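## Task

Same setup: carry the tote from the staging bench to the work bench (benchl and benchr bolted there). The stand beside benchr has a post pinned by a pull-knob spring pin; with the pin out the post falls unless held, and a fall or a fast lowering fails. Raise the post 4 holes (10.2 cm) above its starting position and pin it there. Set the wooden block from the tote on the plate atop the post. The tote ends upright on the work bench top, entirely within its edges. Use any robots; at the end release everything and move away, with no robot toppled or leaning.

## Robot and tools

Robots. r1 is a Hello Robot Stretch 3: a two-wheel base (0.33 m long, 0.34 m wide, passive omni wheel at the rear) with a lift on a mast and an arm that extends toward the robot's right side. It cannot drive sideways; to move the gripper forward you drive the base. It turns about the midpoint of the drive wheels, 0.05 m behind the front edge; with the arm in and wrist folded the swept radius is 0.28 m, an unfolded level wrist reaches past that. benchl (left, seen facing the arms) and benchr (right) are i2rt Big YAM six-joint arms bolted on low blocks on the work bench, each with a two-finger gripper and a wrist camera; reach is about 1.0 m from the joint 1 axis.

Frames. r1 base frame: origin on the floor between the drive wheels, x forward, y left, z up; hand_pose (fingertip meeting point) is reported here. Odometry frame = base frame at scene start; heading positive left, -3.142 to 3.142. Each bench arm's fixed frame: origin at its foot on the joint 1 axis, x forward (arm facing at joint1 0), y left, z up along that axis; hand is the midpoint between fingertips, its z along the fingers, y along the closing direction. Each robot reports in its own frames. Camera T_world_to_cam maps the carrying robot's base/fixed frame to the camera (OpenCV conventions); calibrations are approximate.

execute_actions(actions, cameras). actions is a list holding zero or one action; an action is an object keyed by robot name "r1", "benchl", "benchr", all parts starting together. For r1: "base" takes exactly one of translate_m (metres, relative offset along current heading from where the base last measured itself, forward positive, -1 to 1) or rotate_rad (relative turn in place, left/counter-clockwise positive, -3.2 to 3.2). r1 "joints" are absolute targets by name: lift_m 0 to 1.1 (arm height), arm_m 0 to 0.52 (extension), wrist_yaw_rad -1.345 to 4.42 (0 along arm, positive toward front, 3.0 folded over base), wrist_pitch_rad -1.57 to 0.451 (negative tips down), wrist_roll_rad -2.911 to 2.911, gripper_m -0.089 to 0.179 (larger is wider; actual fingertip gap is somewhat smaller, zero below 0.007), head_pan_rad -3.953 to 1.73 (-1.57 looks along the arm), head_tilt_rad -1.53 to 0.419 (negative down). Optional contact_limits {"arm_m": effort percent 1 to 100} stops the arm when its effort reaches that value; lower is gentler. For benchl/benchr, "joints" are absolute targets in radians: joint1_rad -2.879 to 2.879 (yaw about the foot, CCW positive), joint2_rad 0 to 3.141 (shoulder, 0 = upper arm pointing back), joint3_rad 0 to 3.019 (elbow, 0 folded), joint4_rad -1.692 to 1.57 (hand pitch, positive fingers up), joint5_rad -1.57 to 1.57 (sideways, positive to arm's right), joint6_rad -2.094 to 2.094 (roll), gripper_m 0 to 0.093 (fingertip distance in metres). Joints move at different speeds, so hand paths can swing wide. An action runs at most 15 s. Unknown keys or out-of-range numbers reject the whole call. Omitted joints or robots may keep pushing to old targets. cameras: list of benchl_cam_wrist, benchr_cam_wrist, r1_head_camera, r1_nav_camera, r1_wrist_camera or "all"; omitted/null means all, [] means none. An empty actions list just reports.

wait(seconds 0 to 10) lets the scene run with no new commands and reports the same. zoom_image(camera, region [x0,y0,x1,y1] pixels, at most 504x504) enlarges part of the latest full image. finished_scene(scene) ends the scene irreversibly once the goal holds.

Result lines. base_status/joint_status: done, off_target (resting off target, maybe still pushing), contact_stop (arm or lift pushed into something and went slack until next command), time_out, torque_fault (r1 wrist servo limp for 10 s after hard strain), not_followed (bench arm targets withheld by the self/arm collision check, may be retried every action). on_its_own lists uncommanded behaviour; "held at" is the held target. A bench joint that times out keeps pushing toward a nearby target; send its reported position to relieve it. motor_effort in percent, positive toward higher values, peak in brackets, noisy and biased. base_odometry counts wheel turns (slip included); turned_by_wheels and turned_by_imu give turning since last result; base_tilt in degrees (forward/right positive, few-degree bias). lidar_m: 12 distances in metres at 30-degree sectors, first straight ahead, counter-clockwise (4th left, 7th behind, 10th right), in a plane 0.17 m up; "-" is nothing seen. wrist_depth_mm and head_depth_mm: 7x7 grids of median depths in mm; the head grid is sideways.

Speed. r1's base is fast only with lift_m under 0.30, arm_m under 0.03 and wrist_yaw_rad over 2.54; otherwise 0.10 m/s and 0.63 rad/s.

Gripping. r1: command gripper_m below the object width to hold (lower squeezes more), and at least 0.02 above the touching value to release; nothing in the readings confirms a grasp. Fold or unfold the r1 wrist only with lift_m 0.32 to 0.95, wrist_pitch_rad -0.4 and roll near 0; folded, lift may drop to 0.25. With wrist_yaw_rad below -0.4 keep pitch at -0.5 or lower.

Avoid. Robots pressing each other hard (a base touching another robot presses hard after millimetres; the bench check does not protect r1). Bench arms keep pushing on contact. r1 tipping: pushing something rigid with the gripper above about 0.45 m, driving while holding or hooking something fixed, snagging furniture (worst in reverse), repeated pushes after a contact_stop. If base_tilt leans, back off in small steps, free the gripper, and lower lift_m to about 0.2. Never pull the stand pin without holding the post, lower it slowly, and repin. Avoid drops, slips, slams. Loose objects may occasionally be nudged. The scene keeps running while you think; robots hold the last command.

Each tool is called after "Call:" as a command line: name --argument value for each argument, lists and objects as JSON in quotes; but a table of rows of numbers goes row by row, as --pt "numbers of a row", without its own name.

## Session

Call:
execute_actions --actions '[]'

Scene clock: 0.00 s.
r1.base_odometry: x=+0.000 y=+0.000 heading=+0.000 (m, m, rad; r1's odometry frame)
r1.turned_by_wheels: +0.000 (rad since the last result)
r1.turned_by_imu: +0.000 (rad since the last result)
r1.base_tilt: forward=+0.7 right=+1.4 (deg)
r1.lidar_m: 1.69 2.12 1.66 1.63 1.74 2.33 2.25 2.53 2.17 2.13 2.28 1.86
r1.head_depth_mm: 1972 1979 2005 1989 2019 1336 2048 / 1985 2008 2013 2034 2029 1364 2067 / 2019 2035 2036 2066 2083 1434 2089 / 1986 2072 2073 2100 2096 1532 2121 / 2007 2112 2116 2140 2126 1659 1983 / 1985 2146 2151 2162 2182 2173 2187 / 1978 2164 2173 2176 2206 2204 2186
r1.base_status: not commanded
r1.joint_positions: lift_m=+0.432 arm_m=-0.001 wrist_yaw_rad=+3.006 wrist_pitch_rad=-0.398 wrist_roll_rad=+0.011 gripper_m=+0.037 head_pan_rad=+0.003 head_tilt_rad=-0.015
r1.joint_status: not commanded
r1.motor_effort: left_wheel=+0 right_wheel=+0 lift_m=+34 arm_m=-1 wrist_yaw_rad=+1 wrist_pitch_rad=+4 wrist_roll_rad=+0 gripper_m=-1 head_pan_rad=+0 head_tilt_rad=+2 (%)
r1.hand_pose: x=+0.0095 y=+0.0805 z=+0.4490 quat_wxyz=(+0.187, +0.704, +0.091, +0.678) (m; r1's base frame)
r1.wrist_depth_mm: - - - - - - - / - - - - - - - / - - - - - - - / - - - - - - - / 891 869 905 855 848 834 835 / 725 705 - 709 737 683 710 / 620 617 - 624 579 600 596
benchl.joint_positions: joint1_rad=-1.574 joint2_rad=+0.793 joint3_rad=+0.685 joint4_rad=-1.505 joint5_rad=+0.001 joint6_rad=-0.004 gripper_m=+0.094
benchl.joint_status: not commanded
benchl.hand: x=-0.0011 y=-0.1739 z=+0.1615 quat_wxyz=(+0.015, -0.707, -0.707, -0.014) (m; benchl's fixed frame)
benchr.joint_positions: joint1_rad=+1.556 joint2_rad=+0.785 joint3_rad=+0.683 joint4_rad=-1.511 joint5_rad=+0.012 joint6_rad=+0.005 gripper_m=+0.095
benchr.joint_status: not commanded
benchr.hand: x=+0.0052 y=+0.1713 z=+0.1616 quat_wxyz=(+0.011, +0.700, -0.714, +0.019) (m; benchr's fixed frame)
pictures: benchl_cam_wrist, benchr_cam_wrist, r1_head_camera (sideways: a quarter turn clockwise sets it upright), r1_nav_camera (sideways: a quarter turn counterclockwise sets it upright), r1_wrist_camera
camera_calibration (this result's frames):
r1_head_camera: T_world_to_cam=[[-0.0602311, 0.00903768, -0.998144, 1.31899], [-0.0406953, 0.999105, 0.0115021, -0.00795748], [0.997355, 0.0413125, -0.0598095, 0.0266119], [0, 0, 0, 1]] pos_world=[0.0525789, -0.00506965, 1.31822]
r1_nav_camera: T_world_to_cam=[[0.0498648, -0.0355963, 0.998121, -1.25984], [0.00637452, -0.999333, -0.035958, 0.0991994], [0.998736, 0.00815559, -0.0496046, 0.0137633], [0, 0, 0, 1]] pos_world=[0.0484433, 0.0541754, 1.26172]
r1_wrist_camera: T_world_to_cam=[[0.985444, -0.165519, -0.0387728, 0.0211773], [-0.11868, -0.506524, -0.854019, 0.464345], [0.121717, 0.84619, -0.518795, 0.32201], [0, 0, 0, 1]] pos_world=[-0.00495497, -0.0337748, 0.564437]
Images, in order (width x height): benchl_cam_wrist 504x504, benchr_cam_wrist 504x504, r1_head_camera 896x504, r1_nav_camera 672x504, r1_wrist_camera 644x364.

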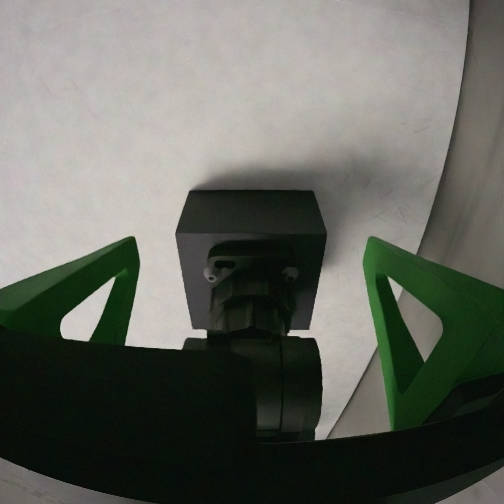

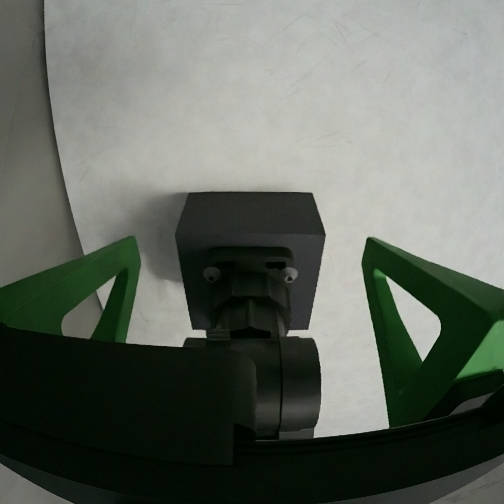

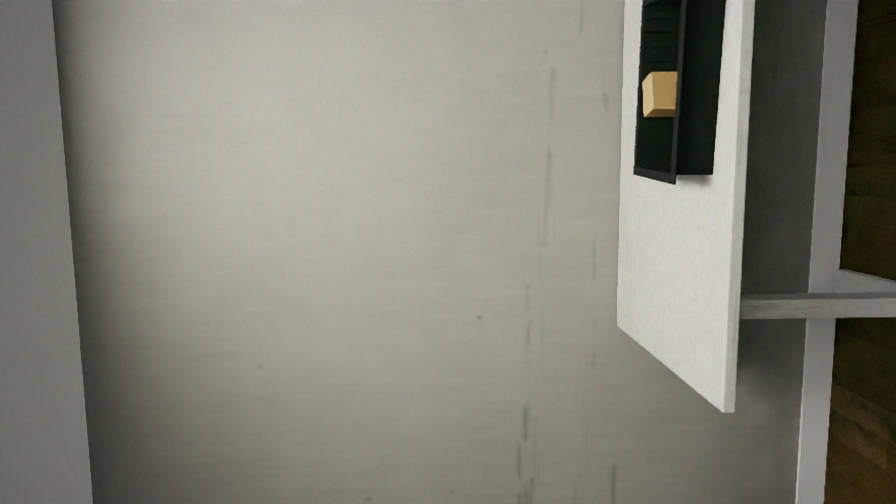

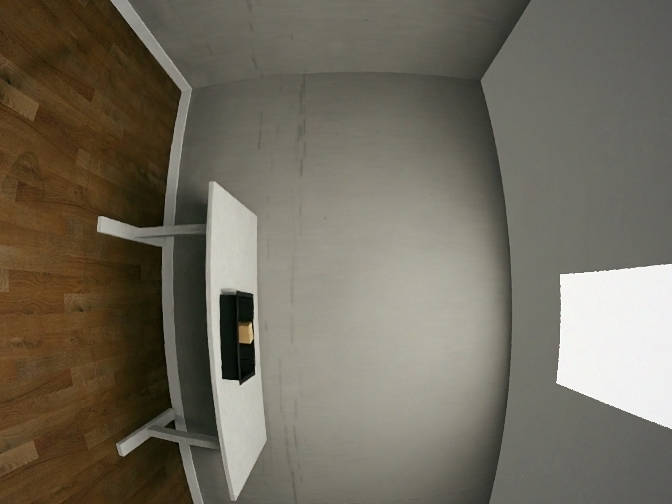

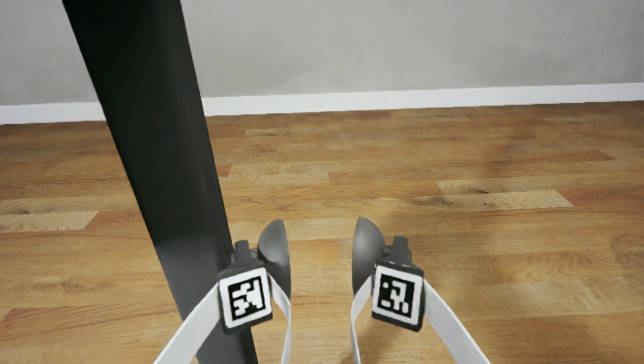

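Call:
execute_actions --actions '[{"r1":{"base":{"rotate_rad":-0.44},"joints":{"lift_m":0.26,"head_pan_rad":-2.6,"head_tilt_rad":-0.3}}}]' --cameras '["r1_nav_camera","r1_head_camera"]'

Call:
execute_actions --actions '[{"r1":{"base":{"translate_m":0.774},"joints":{"head_pan_rad":1.6}}}]' --cameras '["r1_nav_camera","r1_head_camera"]'

Scene clock: 5.33 s.
r1.base_odometry: x=+0.000 y=+0.000 heading=-0.440 (m, m, rad; r1's odometry frame)
r1.turned_by_wheels: -0.440 (rad since the last result)
r1.turned_by_imu: -0.444 (rad since the last result)
r1.base_tilt: forward=+0.5 right=+1.3 (deg)
r1.lidar_m: 1.86 1.69 1.99 1.64 1.62 1.80 2.34 2.25 2.53 2.15 2.14 2.36
r1.head_depth_mm: 2273 2408 2572 2656 2641 1907 1518 / 2296 2452 2620 2339 2524 1917 1510 / 2362 2481 2601 2642 2689 1937 1522 / 2431 2550 2758 2904 2670 1950 1522 / 2474 2629 2755 2992 2726 1960 1524 / 2533 2706 2889 2719 2681 1962 1536 / 2585 2784 2972 3216 2740 1981 1540
r1.base_status: done
r1.joint_positions: lift_m=+0.260 arm_m=-0.001 wrist_yaw_rad=+3.006 wrist_pitch_rad=-0.399 wrist_roll_rad=+0.011 gripper_m=+0.037 head_pan_rad=-2.593 head_tilt_rad=-0.297
r1.joint_status: all done
r1.motor_effort: left_wheel=+3(7) right_wheel=-4(8) lift_m=+22(26) arm_m=+0(1) wrist_yaw_rad=+0(0) wrist_pitch_rad=+5(5) wrist_roll_rad=+0(0) gripper_m=+0(0) head_pan_rad=-2(29) head_tilt_rad=-2(30) (%)
r1.hand_pose: x=+0.0095 y=+0.0803 z=+0.2774 quat_wxyz=(+0.188, +0.704, +0.092, +0.678) (m; r1's base frame)
r1.wrist_depth_mm: - - - - - - - / - - - - - - - / - - - - - - 959 / 795 785 765 765 755 750 732 / 618 604 629 605 609 591 587 / 507 506 - 515 513 491 488 / 449 - - - 414 419 416
benchl.joint_positions: joint1_rad=-1.574 joint2_rad=+0.793 joint3_rad=+0.685 joint4_rad=-1.505 joint5_rad=+0.001 joint6_rad=-0.004 gripper_m=+0.094
benchl.joint_status: not commanded
benchl.hand: x=-0.0011 y=-0.1739 z=+0.1615 quat_wxyz=(+0.015, -0.707, -0.707, -0.014) (m; benchl's fixed frame)
benchr.joint_positions: joint1_rad=+1.556 joint2_rad=+0.785 joint3_rad=+0.683 joint4_rad=-1.511 joint5_rad=+0.012 joint6_rad=+0.005 gripper_m=+0.095
benchr.joint_status: not commanded
benchr.hand: x=+0.0052 y=+0.1713 z=+0.1616 quat_wxyz=(+0.011, +0.700, -0.714, +0.019) (m; benchr's fixed frame)
pictures: r1_head_camera (sideways: a quarter turn clockwise sets it upright), r1_nav_camera (sideways: a quarter turn counterclockwise sets it upright)
camera_calibration (this result's frames):
r1_head_camera: T_world_to_cam=[[0.290981, 0.167142, -0.942016, 1.24342], [0.549759, -0.835043, 0.0216543, -0.0247702], [-0.783004, -0.524182, -0.334869, 0.395496], [0, 0, 0, 1]] pos_world=[-0.0385175, -0.0211989, 1.30429]
r1_nav_camera: T_world_to_cam=[[-0.296265, -0.139274, 0.944897, -1.18808], [-0.515902, 0.855907, -0.0355996, 0.101906], [-0.803786, -0.498021, -0.325427, 0.38378], [0, 0, 0, 1]] pos_world=[0.00906519, -0.0615593, 1.25113]
Images, in order (width x height): r1_head_camera 896x504, r1_nav_camera 672x504.

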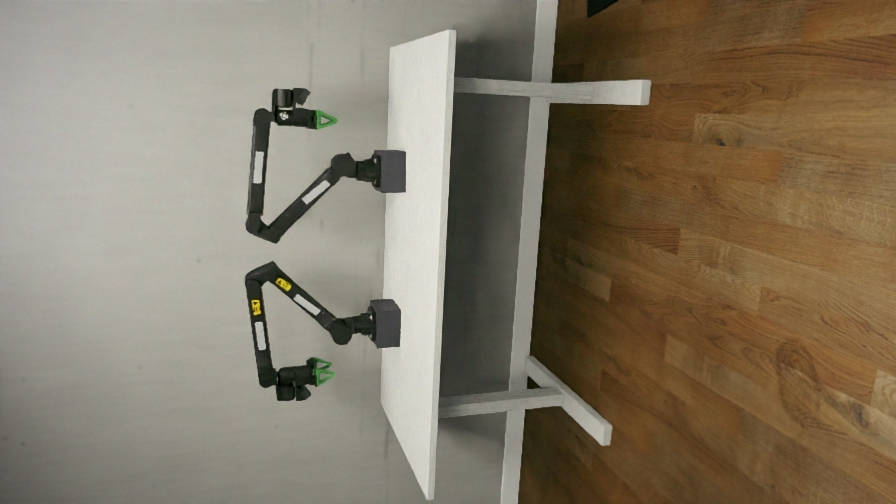

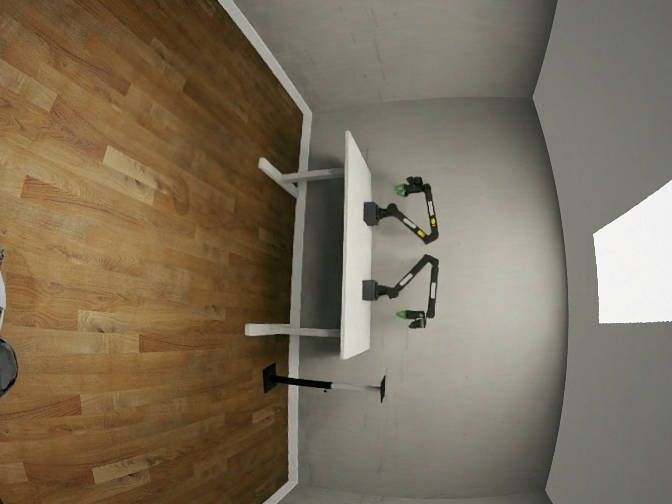

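Scene clock: 9.73 s.
r1.base_odometry: x=+0.700 y=-0.329 heading=-0.440 (m, m, rad; r1's odometry frame)
r1.turned_by_wheels: +0.000 (rad since the last result)
r1.turned_by_imu: +0.004 (rad since the last result)
r1.base_tilt: forward=+0.5 right=+1.2 (deg)
r1.lidar_m: 1.09 1.35 1.11 1.90 1.89 2.10 3.01 3.10 2.30 1.88 1.87 1.66
r1.head_depth_mm: 1920 2016 2136 2243 2338 1840 1518 / 1850 1955 2074 2239 2358 1920 1508 / 1808 1897 1995 2142 2300 1926 1514 / 1734 1816 1943 2053 2212 1958 1527 / 1695 1772 1880 1991 2141 1967 1528 / 1637 1728 1823 1928 2058 1948 1534 / 1594 1671 1768 1875 1977 1963 1556
r1.base_status: done
r1.joint_positions: lift_m=+0.260 arm_m=-0.001 wrist_yaw_rad=+3.006 wrist_pitch_rad=-0.399 wrist_roll_rad=+0.011 gripper_m=+0.037 head_pan_rad=+1.593 head_tilt_rad=-0.297
r1.joint_status: all done
r1.motor_effort: left_wheel=+2(12) right_wheel=-4(8) lift_m=+23(23) arm_m=-1(1) wrist_yaw_rad=+1(0) wrist_pitch_rad=+5(5) wrist_roll_rad=+0(0) gripper_m=+0(0) head_pan_rad=+3(32) head_tilt_rad=-2(2) (%)
r1.hand_pose: x=+0.0095 y=+0.0803 z=+0.2773 quat_wxyz=(+0.188, +0.704, +0.092, +0.678) (m; r1's base frame)
r1.wrist_depth_mm: - - - - - - - / - - - - - - - / - - - - 958 942 977 / 781 801 766 752 738 748 734 / 611 616 640 604 610 576 585 / 510 509 - 526 508 482 479 / 451 - - - 414 421 412
benchl.joint_positions: joint1_rad=-1.574 joint2_rad=+0.793 joint3_rad=+0.685 joint4_rad=-1.505 joint5_rad=+0.001 joint6_rad=-0.004 gripper_m=+0.094
benchl.joint_status: not commanded
benchl.hand: x=-0.0011 y=-0.1739 z=+0.1615 quat_wxyz=(+0.015, -0.707, -0.707, -0.014) (m; benchl's fixed frame)
benchr.joint_positions: joint1_rad=+1.556 joint2_rad=+0.785 joint3_rad=+0.683 joint4_rad=-1.511 joint5_rad=+0.012 joint6_rad=+0.005 gripper_m=+0.095
benchr.joint_status: not commanded
benchr.hand: x=+0.0052 y=+0.1713 z=+0.1616 quat_wxyz=(+0.011, +0.700, -0.714, +0.019) (m; benchr's fixed frame)
pictures: r1_head_camera (sideways: a quarter turn clockwise sets it upright), r1_nav_camera (sideways: a quarter turn counterclockwise sets it upright)
camera_calibration (this result's frames):
r1_head_camera: T_world_to_cam=[[-0.00175116, -0.335817, -0.941926, 1.24509], [-0.99822, -0.0555575, 0.0216633, -0.0153392], [-0.0596059, 0.940287, -0.335122, 0.391413], [0, 0, 0, 1]] pos_world=[0.010199, 0.0492278, 1.30428]
r1_nav_camera: T_world_to_cam=[[0.0284988, 0.326379, 0.944809, -1.18994], [0.999241, 0.0157977, -0.0355979, 0.0926609], [-0.0265442, 0.945107, -0.325681, 0.37937], [0, 0, 0, 1]] pos_world=[-0.0486086, 0.0283638, 1.25112]
Images, in order (width x height): r1_head_camera 896x504, r1_nav_camera 672x504.

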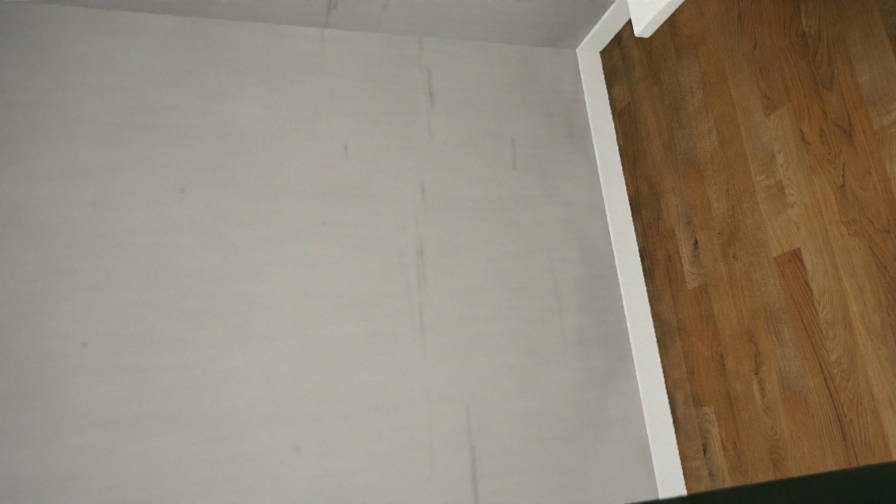

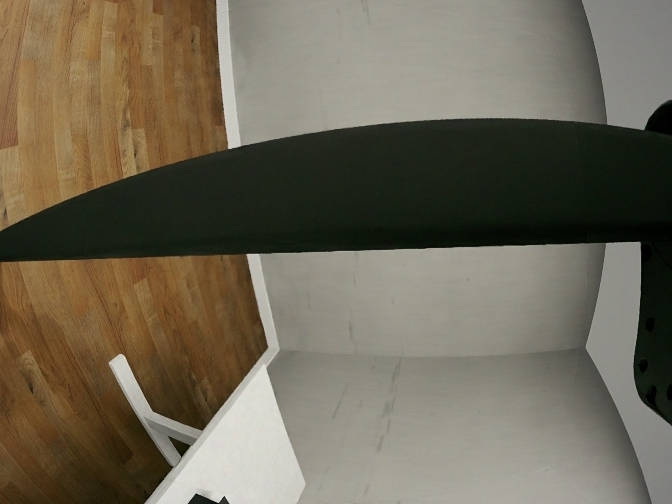

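Call:
execute_actions --actions '[{"r1":{"base":{"rotate_rad":1.957},"joints":{"head_pan_rad":-1.57,"head_tilt_rad":-0.8}}}]' --cameras '[]'

Call:
execute_actions --actions '[{"r1":{"joints":{"lift_m":0.94}}}]' --cameras '[]'

Call:
execute_actions --actions '[{"r1":{"joints":{"wrist_yaw_rad":0.0,"gripper_m":0.1}}}]' --cameras '["r1_head_camera","r1_wrist_camera"]'

Scene clock: 13.27 s.
r1.base_odometry: x=+0.700 y=-0.329 heading=+1.517 (m, m, rad; r1's odometry frame)
r1.turned_by_wheels: +1.957 (rad since the last result)
r1.turned_by_imu: +1.970 (rad since the last result)
r1.base_tilt: forward=+0.6 right=+1.2 (deg)
r1.lidar_m: 1.89 1.99 2.80 3.00 2.55 1.92 1.87 1.85 1.10 1.36 1.11 1.95
r1.head_depth_mm: 1164 1250 956 822 1485 1291 1134 / 1173 1258 905 826 1508 1297 1145 / 1180 1272 949 835 1509 1297 1148 / 1184 1279 838 840 1517 1307 1150 / 1194 1289 833 849 1531 1312 1154 / 1199 1300 911 864 1527 1312 1160 / 1211 1304 1001 881 1498 1330 1163
r1.base_status: done
r1.joint_positions: lift_m=+0.260 arm_m=-0.001 wrist_yaw_rad=+3.006 wrist_pitch_rad=-0.399 wrist_roll_rad=+0.011 gripper_m=+0.037 head_pan_rad=-1.563 head_tilt_rad=-0.791
r1.joint_status: all done
r1.motor_effort: left_wheel=-4(7) right_wheel=+5(15) lift_m=+23(23) arm_m=+0(0) wrist_yaw_rad=+1(0) wrist_pitch_rad=+5(5) wrist_roll_rad=+0(0) gripper_m=+0(1) head_pan_rad=-2(29) head_tilt_rad=-6(42) (%)
r1.hand_pose: x=+0.0095 y=+0.0803 z=+0.2773 quat_wxyz=(+0.188, +0.704, +0.092, +0.678) (m; r1's base frame)
r1.wrist_depth_mm: - - - - - - - / - - - - - - - / - - - - - - 987 / 785 785 747 748 740 736 729 / 618 617 622 590 602 584 580 / 510 506 - 522 512 496 484 / 455 - - - 411 419 412
benchl.joint_positions: joint1_rad=-1.574 joint2_rad=+0.793 joint3_rad=+0.685 joint4_rad=-1.505 joint5_rad=+0.001 joint6_rad=-0.004 gripper_m=+0.094
benchl.joint_status: not commanded
benchl.hand: x=-0.0011 y=-0.1739 z=+0.1615 quat_wxyz=(+0.015, -0.707, -0.707, -0.014) (m; benchl's fixed frame)
benchr.joint_positions: joint1_rad=+1.556 joint2_rad=+0.785 joint3_rad=+0.683 joint4_rad=-1.511 joint5_rad=+0.012 joint6_rad=+0.005 gripper_m=+0.095
benchr.joint_status: not commanded
benchr.hand: x=+0.0052 y=+0.1713 z=+0.1616 quat_wxyz=(+0.011, +0.700, -0.714, +0.019) (m; benchr's fixed frame)
pictures: none
No camera images: the call's "cameras" was empty. Leave "cameras" out to get every camera's image.

Scene clock: 20.27 s.
r1.base_odometry: x=+0.700 y=-0.329 heading=+1.517 (m, m, rad; r1's odometry frame)
r1.turned_by_wheels: +0.000 (rad since the last result)
r1.turned_by_imu: +0.000 (rad since the last result)
r1.base_tilt: forward=+0.7 right=+1.3 (deg)
r1.lidar_m: 1.89 1.99 2.81 3.00 2.55 1.92 1.87 1.85 1.10 1.35 1.11 1.95
r1.head_depth_mm: 1167 1253 960 827 - 1265 1138 / 1171 1263 903 806 - - - / 1180 1268 948 817 - - - / 1186 1277 836 839 - 1258 1170 / 1196 1285 832 847 - 1264 1154 / 1197 1298 908 862 1534 1323 1152 / 1211 1306 998 881 1508 1320 1163
r1.base_status: not commanded
r1.joint_positions: lift_m=+0.940 arm_m=-0.001 wrist_yaw_rad=+3.006 wrist_pitch_rad=-0.399 wrist_roll_rad=+0.011 gripper_m=+0.037 head_pan_rad=-1.563 head_tilt_rad=-0.791
r1.joint_status: all done
r1.motor_effort: left_wheel=-3(3) right_wheel=+5(5) lift_m=+41(45) arm_m=+0(1) wrist_yaw_rad=+0(1) wrist_pitch_rad=+5(5) wrist_roll_rad=+0(0) gripper_m=-1(0) head_pan_rad=-2(2) head_tilt_rad=-6(5) (%)
r1.hand_pose: x=+0.0095 y=+0.0803 z=+0.9566 quat_wxyz=(+0.188, +0.704, +0.092, +0.678) (m; r1's base frame)
r1.wrist_depth_mm: - - - - - - - / - - - - - - - / - - - - - - - / - - - - - - - / - - - - - - - / - - - - - - - / - - - - - - -
benchl.joint_positions: joint1_rad=-1.574 joint2_rad=+0.793 joint3_rad=+0.685 joint4_rad=-1.505 joint5_rad=+0.001 joint6_rad=-0.004 gripper_m=+0.094
benchl.joint_status: not commanded
benchl.hand: x=-0.0011 y=-0.1739 z=+0.1615 quat_wxyz=(+0.015, -0.707, -0.707, -0.014) (m; benchl's fixed frame)
benchr.joint_positions: joint1_rad=+1.556 joint2_rad=+0.785 joint3_rad=+0.683 joint4_rad=-1.511 joint5_rad=+0.012 joint6_rad=+0.005 gripper_m=+0.095
benchr.joint_status: not commanded
benchr.hand: x=+0.0052 y=+0.1713 z=+0.1616 quat_wxyz=(+0.011, +0.700, -0.714, +0.019) (m; benchr's fixed frame)
pictures: none
No camera images: the call's "cameras" was empty. Leave "cameras" out to get every camera's image.

Scene clock: 22.77 s.
r1.base_odometry: x=+0.700 y=-0.329 heading=+1.517 (m, m, rad; r1's odometry frame)
r1.turned_by_wheels: +0.000 (rad since the last result)
r1.turned_by_imu: +0.000 (rad since the last result)
r1.base_tilt: forward=+0.6 right=+1.0 (deg)
r1.lidar_m: 1.89 1.99 2.81 2.99 2.56 1.92 1.87 1.85 1.09 1.35 1.11 1.95
r1.head_depth_mm: 1162 1246 962 827 - - 1098 / 1170 1251 902 838 - - 1118 / 1178 1270 946 - - - 1129 / 1195 1279 838 841 1508 1310 1154 / 1195 1286 832 847 1519 1314 1151 / 1203 1300 911 859 1534 1319 1157 / 1206 1309 1000 878 1489 1322 1164
r1.base_status: not commanded
r1.joint_positions: lift_m=+0.940 arm_m=-0.001 wrist_yaw_rad=+0.003 wrist_pitch_rad=-0.399 wrist_roll_rad=+0.011 gripper_m=+0.100 head_pan_rad=-1.563 head_tilt_rad=-0.791
r1.joint_status: all done
r1.motor_effort: left_wheel=-3(3) right_wheel=+5(5) lift_m=+41(42) arm_m=-1(0) wrist_yaw_rad=-4(6) wrist_pitch_rad=+5(5) wrist_roll_rad=+0(0) gripper_m=+0(100) head_pan_rad=-2(2) head_tilt_rad=-6(6) (%)
r1.hand_pose: x=-0.0208 y=-0.3711 z=+0.9566 quat_wxyz=(+0.690, +0.141, -0.696, -0.140) (m; r1's base frame)
r1.wrist_depth_mm: - - - - 972 942 929 / - - - - - - - / - 930 707 694 901 878 896 / 716 666 521 682 646 653 653 / 553 540 528 500 520 541 526 / - 491 481 481 472 471 469 / - - - - - - -
benchl.joint_positions: joint1_rad=-1.574 joint2_rad=+0.793 joint3_rad=+0.685 joint4_rad=-1.505 joint5_rad=+0.001 joint6_rad=-0.004 gripper_m=+0.094
benchl.joint_status: not commanded
benchl.hand: x=-0.0011 y=-0.1739 z=+0.1615 quat_wxyz=(+0.015, -0.707, -0.707, -0.014) (m; benchl's fixed frame)
benchr.joint_positions: joint1_rad=+1.556 joint2_rad=+0.785 joint3_rad=+0.683 joint4_rad=-1.511 joint5_rad=+0.012 joint6_rad=+0.005 gripper_m=+0.095
benchr.joint_status: not commanded
benchr.hand: x=+0.0052 y=+0.1713 z=+0.1616 quat_wxyz=(+0.011, +0.700, -0.714, +0.019) (m; benchr's fixed frame)
pictures: r1_head_camera (sideways: a quarter turn clockwise sets it upright), r1_wrist_camera
camera_calibration (this result's frames):
r1_head_camera: T_world_to_cam=[[0.00332014, 0.742038, -0.670349, 0.890963], [0.999023, 0.0270728, 0.0349161, -0.0447576], [0.0440573, -0.66981, -0.741224, 0.919128], [0, 0, 0, 1]] pos_world=[0.00126145, -0.0442761, 1.2801]
r1_wrist_camera: T_world_to_cam=[[-0.998884, 0.0270343, -0.0387274, 0.0261779], [0.0471375, 0.51938, -0.853242, 1.0489], [-0.00295264, -0.854116, -0.520075, 0.33883], [0, 0, 0, 1]] pos_world=[-0.0222935, -0.256087, 1.0722]
Images, in order (width x height): r1_head_camera 896x504, r1_wrist_camera 644x364.

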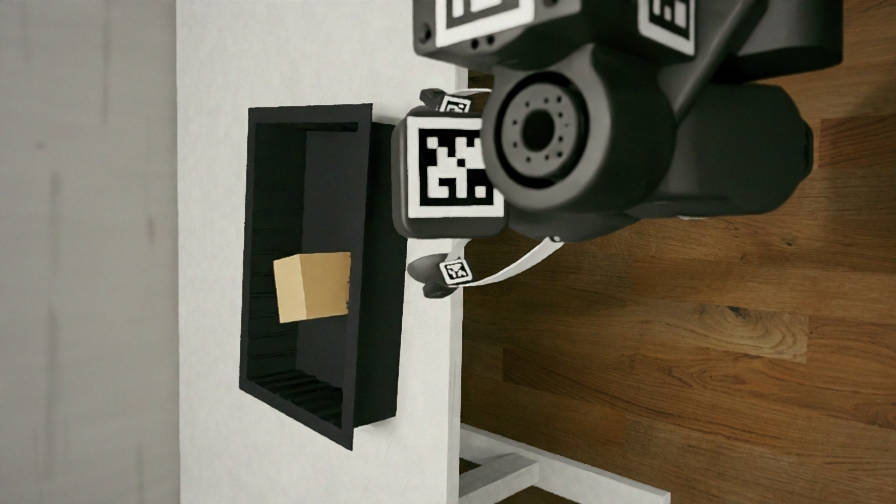

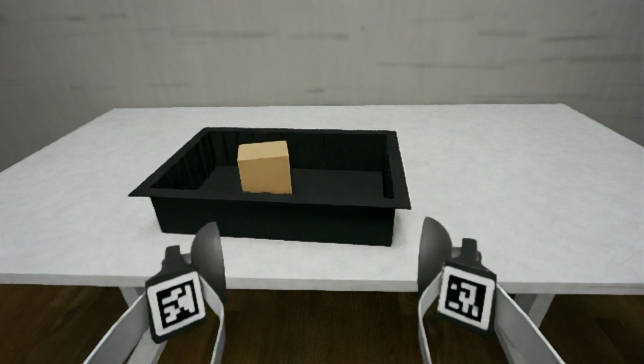

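Call:
execute_actions --actions '[{"r1":{"base":{"translate_m":0.05},"joints":{"lift_m":1.0,"wrist_roll_rad":1.57,"wrist_pitch_rad":-1.1,"gripper_m":0.085,"arm_m":0.28}}}]' --cameras '["r1_head_camera","r1_wrist_camera"]'

Scene clock: 28.73 s.
r1.base_odometry: x=+0.703 y=-0.279 heading=+1.517 (m, m, rad; r1's odometry frame)
r1.turned_by_wheels: +0.000 (rad since the last result)
r1.turned_by_imu: +0.000 (rad since the last result)
r1.base_tilt: forward=+0.6 right=+1.2 (deg)
r1.lidar_m: 1.84 1.93 2.74 2.98 2.62 1.97 1.92 1.85 1.12 1.35 1.08 1.89
r1.head_depth_mm: - 1191 958 823 1497 1293 1132 / - - 908 825 1508 1293 1138 / - - 935 1667 1505 1299 1140 / 1191 1291 814 837 1520 1307 1148 / 1190 1289 949 852 1533 1306 1152 / 1206 1299 928 873 1536 1315 1156 / 1218 1310 999 880 1512 1321 1159
r1.base_status: done
r1.joint_positions: lift_m=+1.000 arm_m=+0.280 wrist_yaw_rad=+0.001 wrist_pitch_rad=-1.102 wrist_roll_rad=+1.566 gripper_m=+0.085 head_pan_rad=-1.563 head_tilt_rad=-0.791
r1.joint_status: all done
r1.motor_effort: left_wheel=-3(5) right_wheel=+4(10) lift_m=+42(41) arm_m=+4(3) wrist_yaw_rad=-2(4) wrist_pitch_rad=+0(4) wrist_roll_rad=+2(4) gripper_m=+0(73) head_pan_rad=-2(2) head_tilt_rad=-6(5) (%)
r1.hand_pose: x=-0.0214 y=-0.5186 z=+0.8987 quat_wxyz=(+0.003, +0.002, -0.852, -0.524) (m; r1's base frame)
r1.wrist_depth_mm: 554 351 287 332 949 825 756 / 568 432 393 340 949 866 795 / 601 451 405 354 - 887 802 / 629 455 359 366 - 906 816 / 650 322 344 373 - 929 799 / 685 448 359 380 - 904 855 / 728 445 399 400 - 988 875
benchl.joint_positions: joint1_rad=-1.574 joint2_rad=+0.793 joint3_rad=+0.685 joint4_rad=-1.505 joint5_rad=+0.001 joint6_rad=-0.004 gripper_m=+0.094
benchl.joint_status: not commanded
benchl.hand: x=-0.0011 y=-0.1739 z=+0.1615 quat_wxyz=(+0.015, -0.707, -0.707, -0.014) (m; benchl's fixed frame)
benchr.joint_positions: joint1_rad=+1.556 joint2_rad=+0.785 joint3_rad=+0.683 joint4_rad=-1.511 joint5_rad=+0.012 joint6_rad=+0.005 gripper_m=+0.095
benchr.joint_status: not commanded
benchr.hand: x=+0.0052 y=+0.1713 z=+0.1616 quat_wxyz=(+0.011, +0.700, -0.714, +0.019) (m; benchr's fixed frame)
pictures: r1_head_camera (sideways: a quarter turn clockwise sets it upright), r1_wrist_camera
camera_calibration (this result's frames):
r1_head_camera: T_world_to_cam=[[0.00347715, 0.742038, -0.670349, 0.890962], [0.999029, 0.0268614, 0.0349161, -0.0447576], [0.0439156, -0.66982, -0.741224, 0.919129], [0, 0, 0, 1]] pos_world=[0.00125208, -0.0442751, 1.2801]
r1_wrist_camera: T_world_to_cam=[[0.0312824, 0.897813, -0.439265, 0.860891], [0.988727, 0.0365852, 0.145189, -0.0513852], [0.146423, -0.438856, -0.886547, 0.73064], [0, 0, 0, 1]] pos_world=[-0.0831071, -0.450394, 1.03337]
Images, in order (width x height): r1_head_camera 896x504, r1_wrist_camera 644x364.

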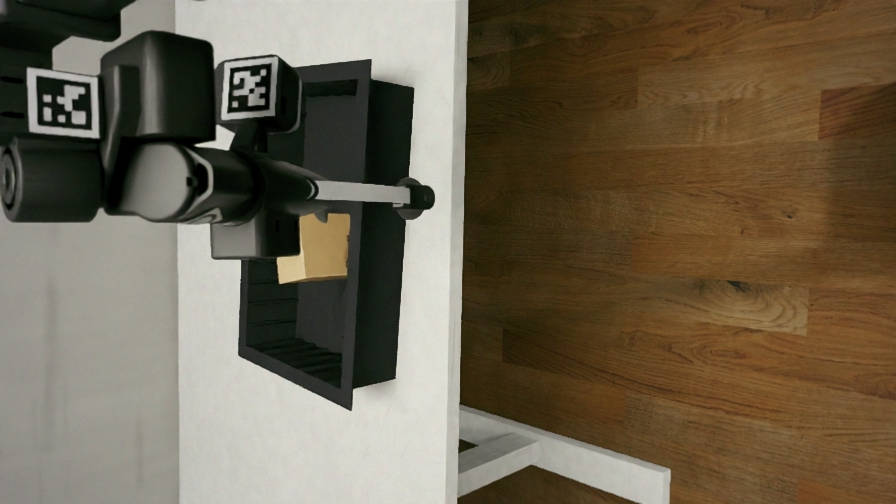

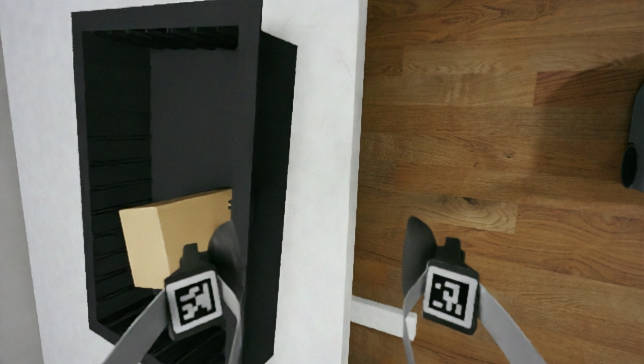

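Call:
execute_actions --actions '[{"r1":{"joints":{"arm_m":0.38}}}]' --cameras '[]'

Call:
execute_actions --actions '[{"r1":{"joints":{"lift_m":0.93}}}]' --cameras '["r1_head_camera","r1_wrist_camera"]'

Scene clock: 31.70 s.
r1.base_odometry: x=+0.703 y=-0.279 heading=+1.517 (m, m, rad; r1's odometry frame)
r1.turned_by_wheels: +0.000 (rad since the last result)
r1.turned_by_imu: +0.000 (rad since the last result)
r1.base_tilt: forward=+0.6 right=+1.3 (deg)
r1.lidar_m: 1.84 1.94 2.74 2.99 2.62 1.97 1.92 1.85 1.12 1.36 1.08 1.90
r1.head_depth_mm: 1209 1241 960 823 1500 1290 1134 / - 1159 930 823 1508 1302 1138 / - - 953 831 1513 1306 1142 / 1189 1286 820 839 1514 1309 1148 / 1196 1287 951 853 1524 1316 1151 / 1205 1304 934 875 1535 1314 1151 / 1212 1313 1001 881 1514 1329 1156
r1.base_status: not commanded
r1.joint_positions: lift_m=+1.000 arm_m=+0.380 wrist_yaw_rad=+0.001 wrist_pitch_rad=-1.103 wrist_roll_rad=+1.566 gripper_m=+0.085 head_pan_rad=-1.563 head_tilt_rad=-0.791
r1.joint_status: all done
r1.motor_effort: left_wheel=-3(3) right_wheel=+4(4) lift_m=+42(42) arm_m=+4(4) wrist_yaw_rad=-1(2) wrist_pitch_rad=+1(1) wrist_roll_rad=+2(2) gripper_m=-1(1) head_pan_rad=-2(2) head_tilt_rad=-6(6) (%)
r1.hand_pose: x=-0.0214 y=-0.6185 z=+0.8987 quat_wxyz=(+0.003, +0.002, -0.852, -0.524) (m; r1's base frame)
r1.wrist_depth_mm: 557 341 317 261 287 827 744 / 578 363 388 339 294 887 805 / 598 387 403 342 304 867 783 / 627 406 417 349 311 894 824 / 641 425 284 319 329 921 812 / 654 559 266 323 341 955 820 / 677 577 423 362 348 987 848
benchl.joint_positions: joint1_rad=-1.574 joint2_rad=+0.793 joint3_rad=+0.685 joint4_rad=-1.505 joint5_rad=+0.001 joint6_rad=-0.004 gripper_m=+0.094
benchl.joint_status: not commanded
benchl.hand: x=-0.0011 y=-0.1739 z=+0.1615 quat_wxyz=(+0.015, -0.707, -0.707, -0.014) (m; benchl's fixed frame)
benchr.joint_positions: joint1_rad=+1.556 joint2_rad=+0.785 joint3_rad=+0.683 joint4_rad=-1.511 joint5_rad=+0.012 joint6_rad=+0.005 gripper_m=+0.095
benchr.joint_status: not commanded
benchr.hand: x=+0.0052 y=+0.1713 z=+0.1616 quat_wxyz=(+0.011, +0.700, -0.714, +0.019) (m; benchr's fixed frame)
pictures: none
No camera images: the call's "cameras" was empty. Leave "cameras" out to get every camera's image.

Scene clock: 33.17 s.
r1.base_odometry: x=+0.703 y=-0.279 heading=+1.517 (m, m, rad; r1's odometry frame)
r1.turned_by_wheels: +0.000 (rad since the last result)
r1.turned_by_imu: +0.000 (rad since the last result)
r1.base_tilt: forward=+0.7 right=+1.3 (deg)
r1.lidar_m: 1.84 1.94 2.73 3.00 2.62 1.97 1.92 1.85 1.12 1.36 1.08 1.89
r1.head_depth_mm: 1145 - 900 823 1498 1289 1134 / 1129 - 873 823 1501 1292 1141 / 1140 - 938 834 1508 1309 1139 / 1183 1285 817 840 1520 1308 1152 / 1202 1293 952 854 1530 1314 1149 / 1205 1297 928 875 1538 1310 1157 / 1211 1313 1000 878 1514 1323 1162
r1.base_status: not commanded
r1.joint_positions: lift_m=+0.930 arm_m=+0.380 wrist_yaw_rad=+0.001 wrist_pitch_rad=-1.103 wrist_roll_rad=+1.566 gripper_m=+0.085 head_pan_rad=-1.563 head_tilt_rad=-0.791
r1.joint_status: all done
r1.motor_effort: left_wheel=-3(3) right_wheel=+4(4) lift_m=+22(35) arm_m=+3(3) wrist_yaw_rad=-2(2) wrist_pitch_rad=+1(1) wrist_roll_rad=+2(2) gripper_m=-1(0) head_pan_rad=-2(2) head_tilt_rad=-5(6) (%)
r1.hand_pose: x=-0.0214 y=-0.6185 z=+0.8294 quat_wxyz=(+0.003, +0.002, -0.852, -0.524) (m; r1's base frame)
r1.wrist_depth_mm: 285 315 287 208 229 779 704 / 376 336 308 216 232 789 714 / 390 346 312 236 240 802 744 / 404 360 326 233 245 837 759 / 519 338 275 249 257 870 767 / 545 218 265 270 265 863 787 / 546 290 238 283 271 893 805
benchl.joint_positions: joint1_rad=-1.574 joint2_rad=+0.793 joint3_rad=+0.685 joint4_rad=-1.505 joint5_rad=+0.001 joint6_rad=-0.004 gripper_m=+0.094
benchl.joint_status: not commanded
benchl.hand: x=-0.0011 y=-0.1739 z=+0.1615 quat_wxyz=(+0.015, -0.707, -0.707, -0.014) (m; benchl's fixed frame)
benchr.joint_positions: joint1_rad=+1.556 joint2_rad=+0.785 joint3_rad=+0.683 joint4_rad=-1.511 joint5_rad=+0.012 joint6_rad=+0.005 gripper_m=+0.095
benchr.joint_status: not commanded
benchr.hand: x=+0.0052 y=+0.1713 z=+0.1616 quat_wxyz=(+0.011, +0.700, -0.714, +0.019) (m; benchr's fixed frame)
pictures: r1_head_camera (sideways: a quarter turn clockwise sets it upright), r1_wrist_camera
camera_calibration (this result's frames):
r1_head_camera: T_world_to_cam=[[0.00347724, 0.742038, -0.670349, 0.890963], [0.999029, 0.0268613, 0.0349161, -0.0447576], [0.0439155, -0.66982, -0.741224, 0.919128], [0, 0, 0, 1]] pos_world=[0.00125208, -0.0442751, 1.2801]
r1_wrist_camera: T_world_to_cam=[[0.0313527, 0.89802, -0.438836, 0.919894], [0.988726, 0.0364499, 0.14523, -0.0377799], [0.146415, -0.438442, -0.886753, 0.62576], [0, 0, 0, 1]] pos_world=[-0.0831076, -0.550346, 0.964064]
Images, in order (width x height): r1_head_camera 896x504, r1_wrist_camera 644x364.

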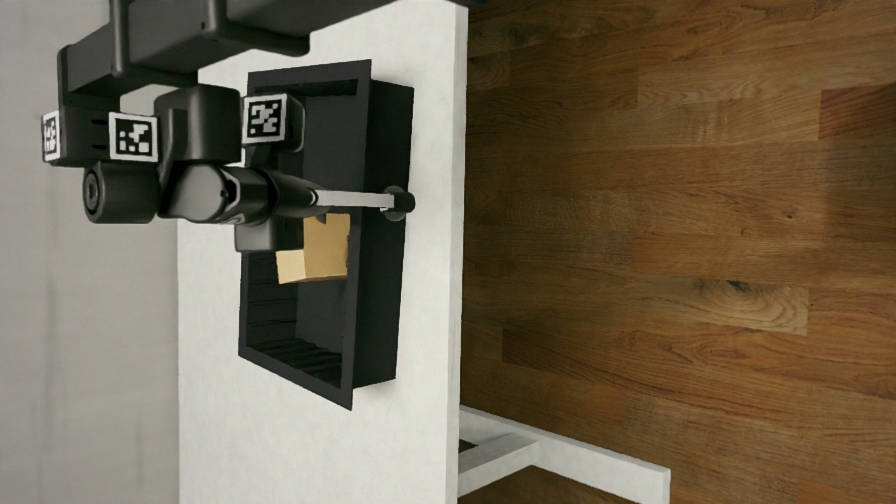

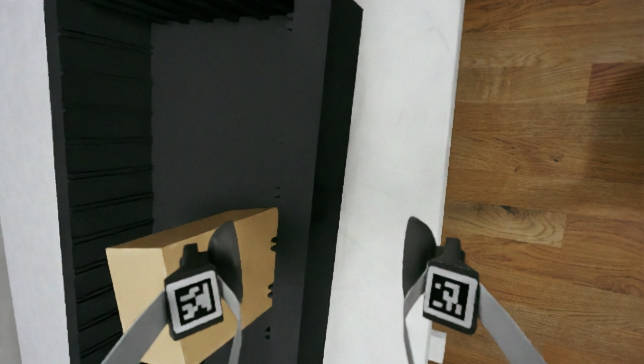

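Call:
execute_actions --actions '[{"r1":{"joints":{"gripper_m":0.065,"arm_m":0.372}}}]' --cameras '["r1_wrist_camera"]'

Call:
execute_actions --actions '[{"r1":{"joints":{"lift_m":0.90}}}]' --cameras '["r1_head_camera","r1_wrist_camera"]'

Scene clock: 36.10 s.
r1.base_odometry: x=+0.703 y=-0.279 heading=+1.517 (m, m, rad; r1's odometry frame)
r1.turned_by_wheels: +0.000 (rad since the last result)
r1.turned_by_imu: +0.000 (rad since the last result)
r1.base_tilt: forward=+0.7 right=+1.5 (deg)
r1.lidar_m: 1.84 1.94 2.73 3.00 2.63 1.97 1.92 1.85 1.12 1.36 1.08 1.89
r1.head_depth_mm: 1147 - 898 826 1491 1293 1136 / 1128 - 876 824 1502 1296 1133 / 1150 - 868 835 1505 1306 1145 / 1183 1284 815 838 1511 1312 1148 / 1202 1302 955 853 1528 1306 1152 / 1199 1293 926 873 1540 1317 1161 / 1215 1305 1003 881 1510 1323 1161
r1.base_status: not commanded
r1.joint_positions: lift_m=+0.930 arm_m=+0.372 wrist_yaw_rad=+0.001 wrist_pitch_rad=-1.103 wrist_roll_rad=+1.566 gripper_m=+0.065 head_pan_rad=-1.563 head_tilt_rad=-0.791
r1.joint_status: all done
r1.motor_effort: left_wheel=-3(4) right_wheel=+4(4) lift_m=+22(22) arm_m=-3(4) wrist_yaw_rad=-2(2) wrist_pitch_rad=+1(1) wrist_roll_rad=+2(2) gripper_m=-1(87) head_pan_rad=-2(2) head_tilt_rad=-6(5) (%)
r1.hand_pose: x=-0.0214 y=-0.6111 z=+0.8294 quat_wxyz=(+0.003, +0.002, -0.852, -0.524) (m; r1's base frame)
r1.wrist_depth_mm: 290 317 288 207 232 792 716 / 298 334 305 222 238 821 732 / 394 348 314 233 244 834 745 / 412 356 322 252 252 855 752 / 421 342 250 266 261 844 764 / 544 213 - 277 - 864 764 / 560 295 234 288 274 875 814
benchl.joint_positions: joint1_rad=-1.574 joint2_rad=+0.793 joint3_rad=+0.685 joint4_rad=-1.505 joint5_rad=+0.001 joint6_rad=-0.004 gripper_m=+0.094
benchl.joint_status: not commanded
benchl.hand: x=-0.0011 y=-0.1739 z=+0.1615 quat_wxyz=(+0.015, -0.707, -0.707, -0.014) (m; benchl's fixed frame)
benchr.joint_positions: joint1_rad=+1.556 joint2_rad=+0.785 joint3_rad=+0.683 joint4_rad=-1.511 joint5_rad=+0.012 joint6_rad=+0.005 gripper_m=+0.095
benchr.joint_status: not commanded
benchr.hand: x=+0.0052 y=+0.1713 z=+0.1616 quat_wxyz=(+0.011, +0.700, -0.714, +0.019) (m; benchr's fixed frame)
pictures: r1_wrist_camera
camera_calibration (this result's frames):
r1_wrist_camera: T_world_to_cam=[[0.0313528, 0.898031, -0.438813, 0.9132], [0.988726, 0.0364459, 0.14523, -0.0380538], [0.146414, -0.438419, -0.886765, 0.629043], [0, 0, 0, 1]] pos_world=[-0.0831076, -0.542911, 0.964064]
Images, in order (width x height): r1_wrist_camera 644x364.

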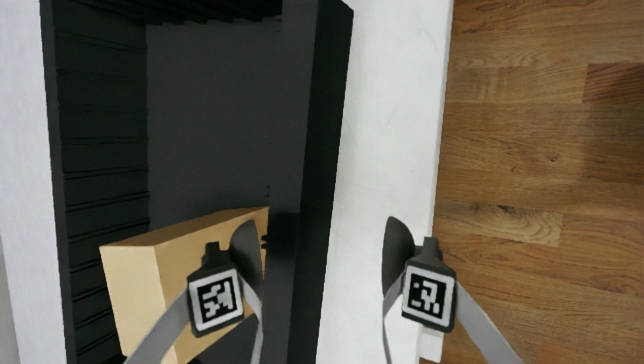

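Scene clock: 37.37 s.
r1.base_odometry: x=+0.703 y=-0.279 heading=+1.517 (m, m, rad; r1's odometry frame)
r1.turned_by_wheels: +0.000 (rad since the last result)
r1.turned_by_imu: +0.000 (rad since the last result)
r1.base_tilt: forward=+0.7 right=+1.2 (deg)
r1.lidar_m: 1.85 1.94 2.73 3.00 2.62 1.97 1.92 1.85 1.12 1.36 1.08 1.90
r1.head_depth_mm: 1157 - - 824 1497 1291 1140 / 1160 - 827 830 1501 1295 1139 / 1181 - 801 835 1511 1307 1144 / 1185 1285 821 839 1517 1308 1152 / 1196 1296 949 859 1527 1316 1150 / 1204 1296 930 877 1531 1316 1153 / 1214 1301 1001 876 1506 1327 1153
r1.base_status: not commanded
r1.joint_positions: lift_m=+0.902 arm_m=+0.372 wrist_yaw_rad=+0.001 wrist_pitch_rad=-1.086 wrist_roll_rad=+1.566 gripper_m=+0.065 head_pan_rad=-1.563 head_tilt_rad=-0.791
r1.joint_status: lift_m contact_stop (moved -0.028 of -0.030)
r1.on_its_own: lift_m is slack since a contact_stop, until your next command for it
r1.motor_effort: left_wheel=-3(4) right_wheel=+5(6) lift_m=+32(32) arm_m=+0(4) wrist_yaw_rad=-2(3) wrist_pitch_rad=-4(5) wrist_roll_rad=+2(2) gripper_m=-3(3) head_pan_rad=-2(2) head_tilt_rad=-5(6) (%)
r1.hand_pose: x=-0.0214 y=-0.6147 z=+0.8030 quat_wxyz=(+0.003, +0.002, -0.856, -0.517) (m; r1's base frame)
r1.wrist_depth_mm: 278 307 264 208 205 777 708 / 288 323 275 220 212 789 716 / 295 332 284 228 218 812 708 / 305 342 290 235 225 805 732 / 314 335 223 245 238 800 729 / 315 191 177 252 - 861 763 / 334 197 217 260 246 841 777
benchl.joint_positions: joint1_rad=-1.574 joint2_rad=+0.793 joint3_rad=+0.685 joint4_rad=-1.505 joint5_rad=+0.001 joint6_rad=-0.004 gripper_m=+0.094
benchl.joint_status: not commanded
benchl.hand: x=-0.0011 y=-0.1739 z=+0.1615 quat_wxyz=(+0.015, -0.707, -0.707, -0.014) (m; benchl's fixed frame)
benchr.joint_positions: joint1_rad=+1.556 joint2_rad=+0.785 joint3_rad=+0.683 joint4_rad=-1.511 joint5_rad=+0.012 joint6_rad=+0.005 gripper_m=+0.095
benchr.joint_status: not commanded
benchr.hand: x=+0.0052 y=+0.1713 z=+0.1616 quat_wxyz=(+0.011, +0.700, -0.714, +0.019) (m; benchr's fixed frame)
pictures: r1_head_camera (sideways: a quarter turn clockwise sets it upright), r1_wrist_camera
camera_calibration (this result's frames):
r1_head_camera: T_world_to_cam=[[0.00347705, 0.742051, -0.670335, 0.890944], [0.999029, 0.0268608, 0.0349165, -0.0447581], [0.0439155, -0.669805, -0.741237, 0.919145], [0, 0, 0, 1]] pos_world=[0.00125208, -0.0442747, 1.2801]
r1_wrist_camera: T_world_to_cam=[[0.0314382, 0.890694, -0.453514, 0.912206], [0.98872, 0.0387654, 0.144674, -0.0322189], [0.146441, -0.452947, -0.879428, 0.589195], [0, 0, 0, 1]] pos_world=[-0.0831049, -0.544374, 0.936514]
Images, in order (width x height): r1_head_camera 896x504, r1_wrist_camera 644x364.

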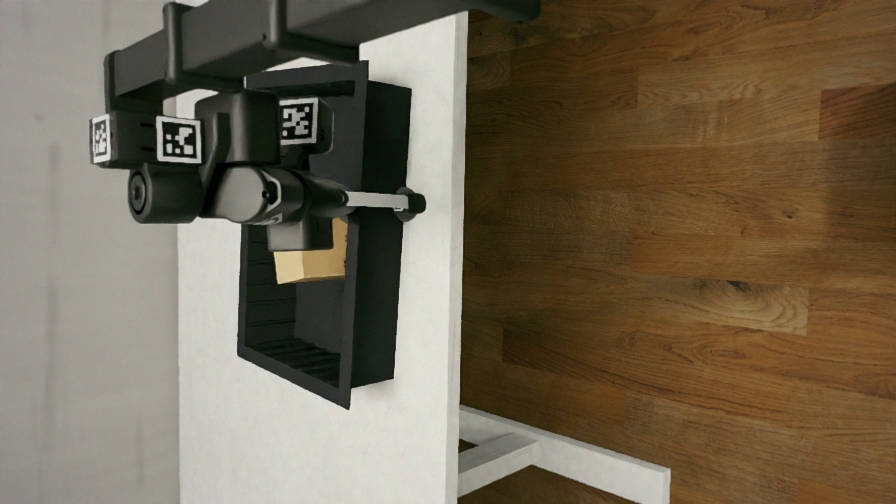

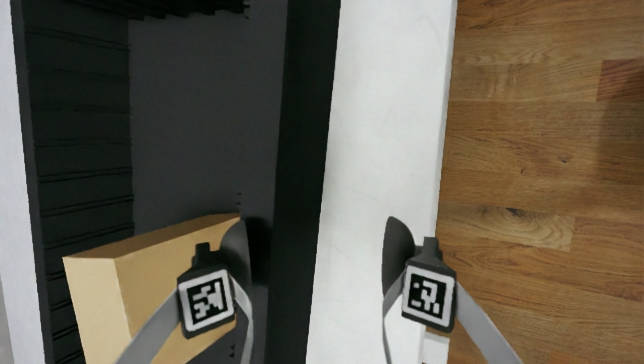

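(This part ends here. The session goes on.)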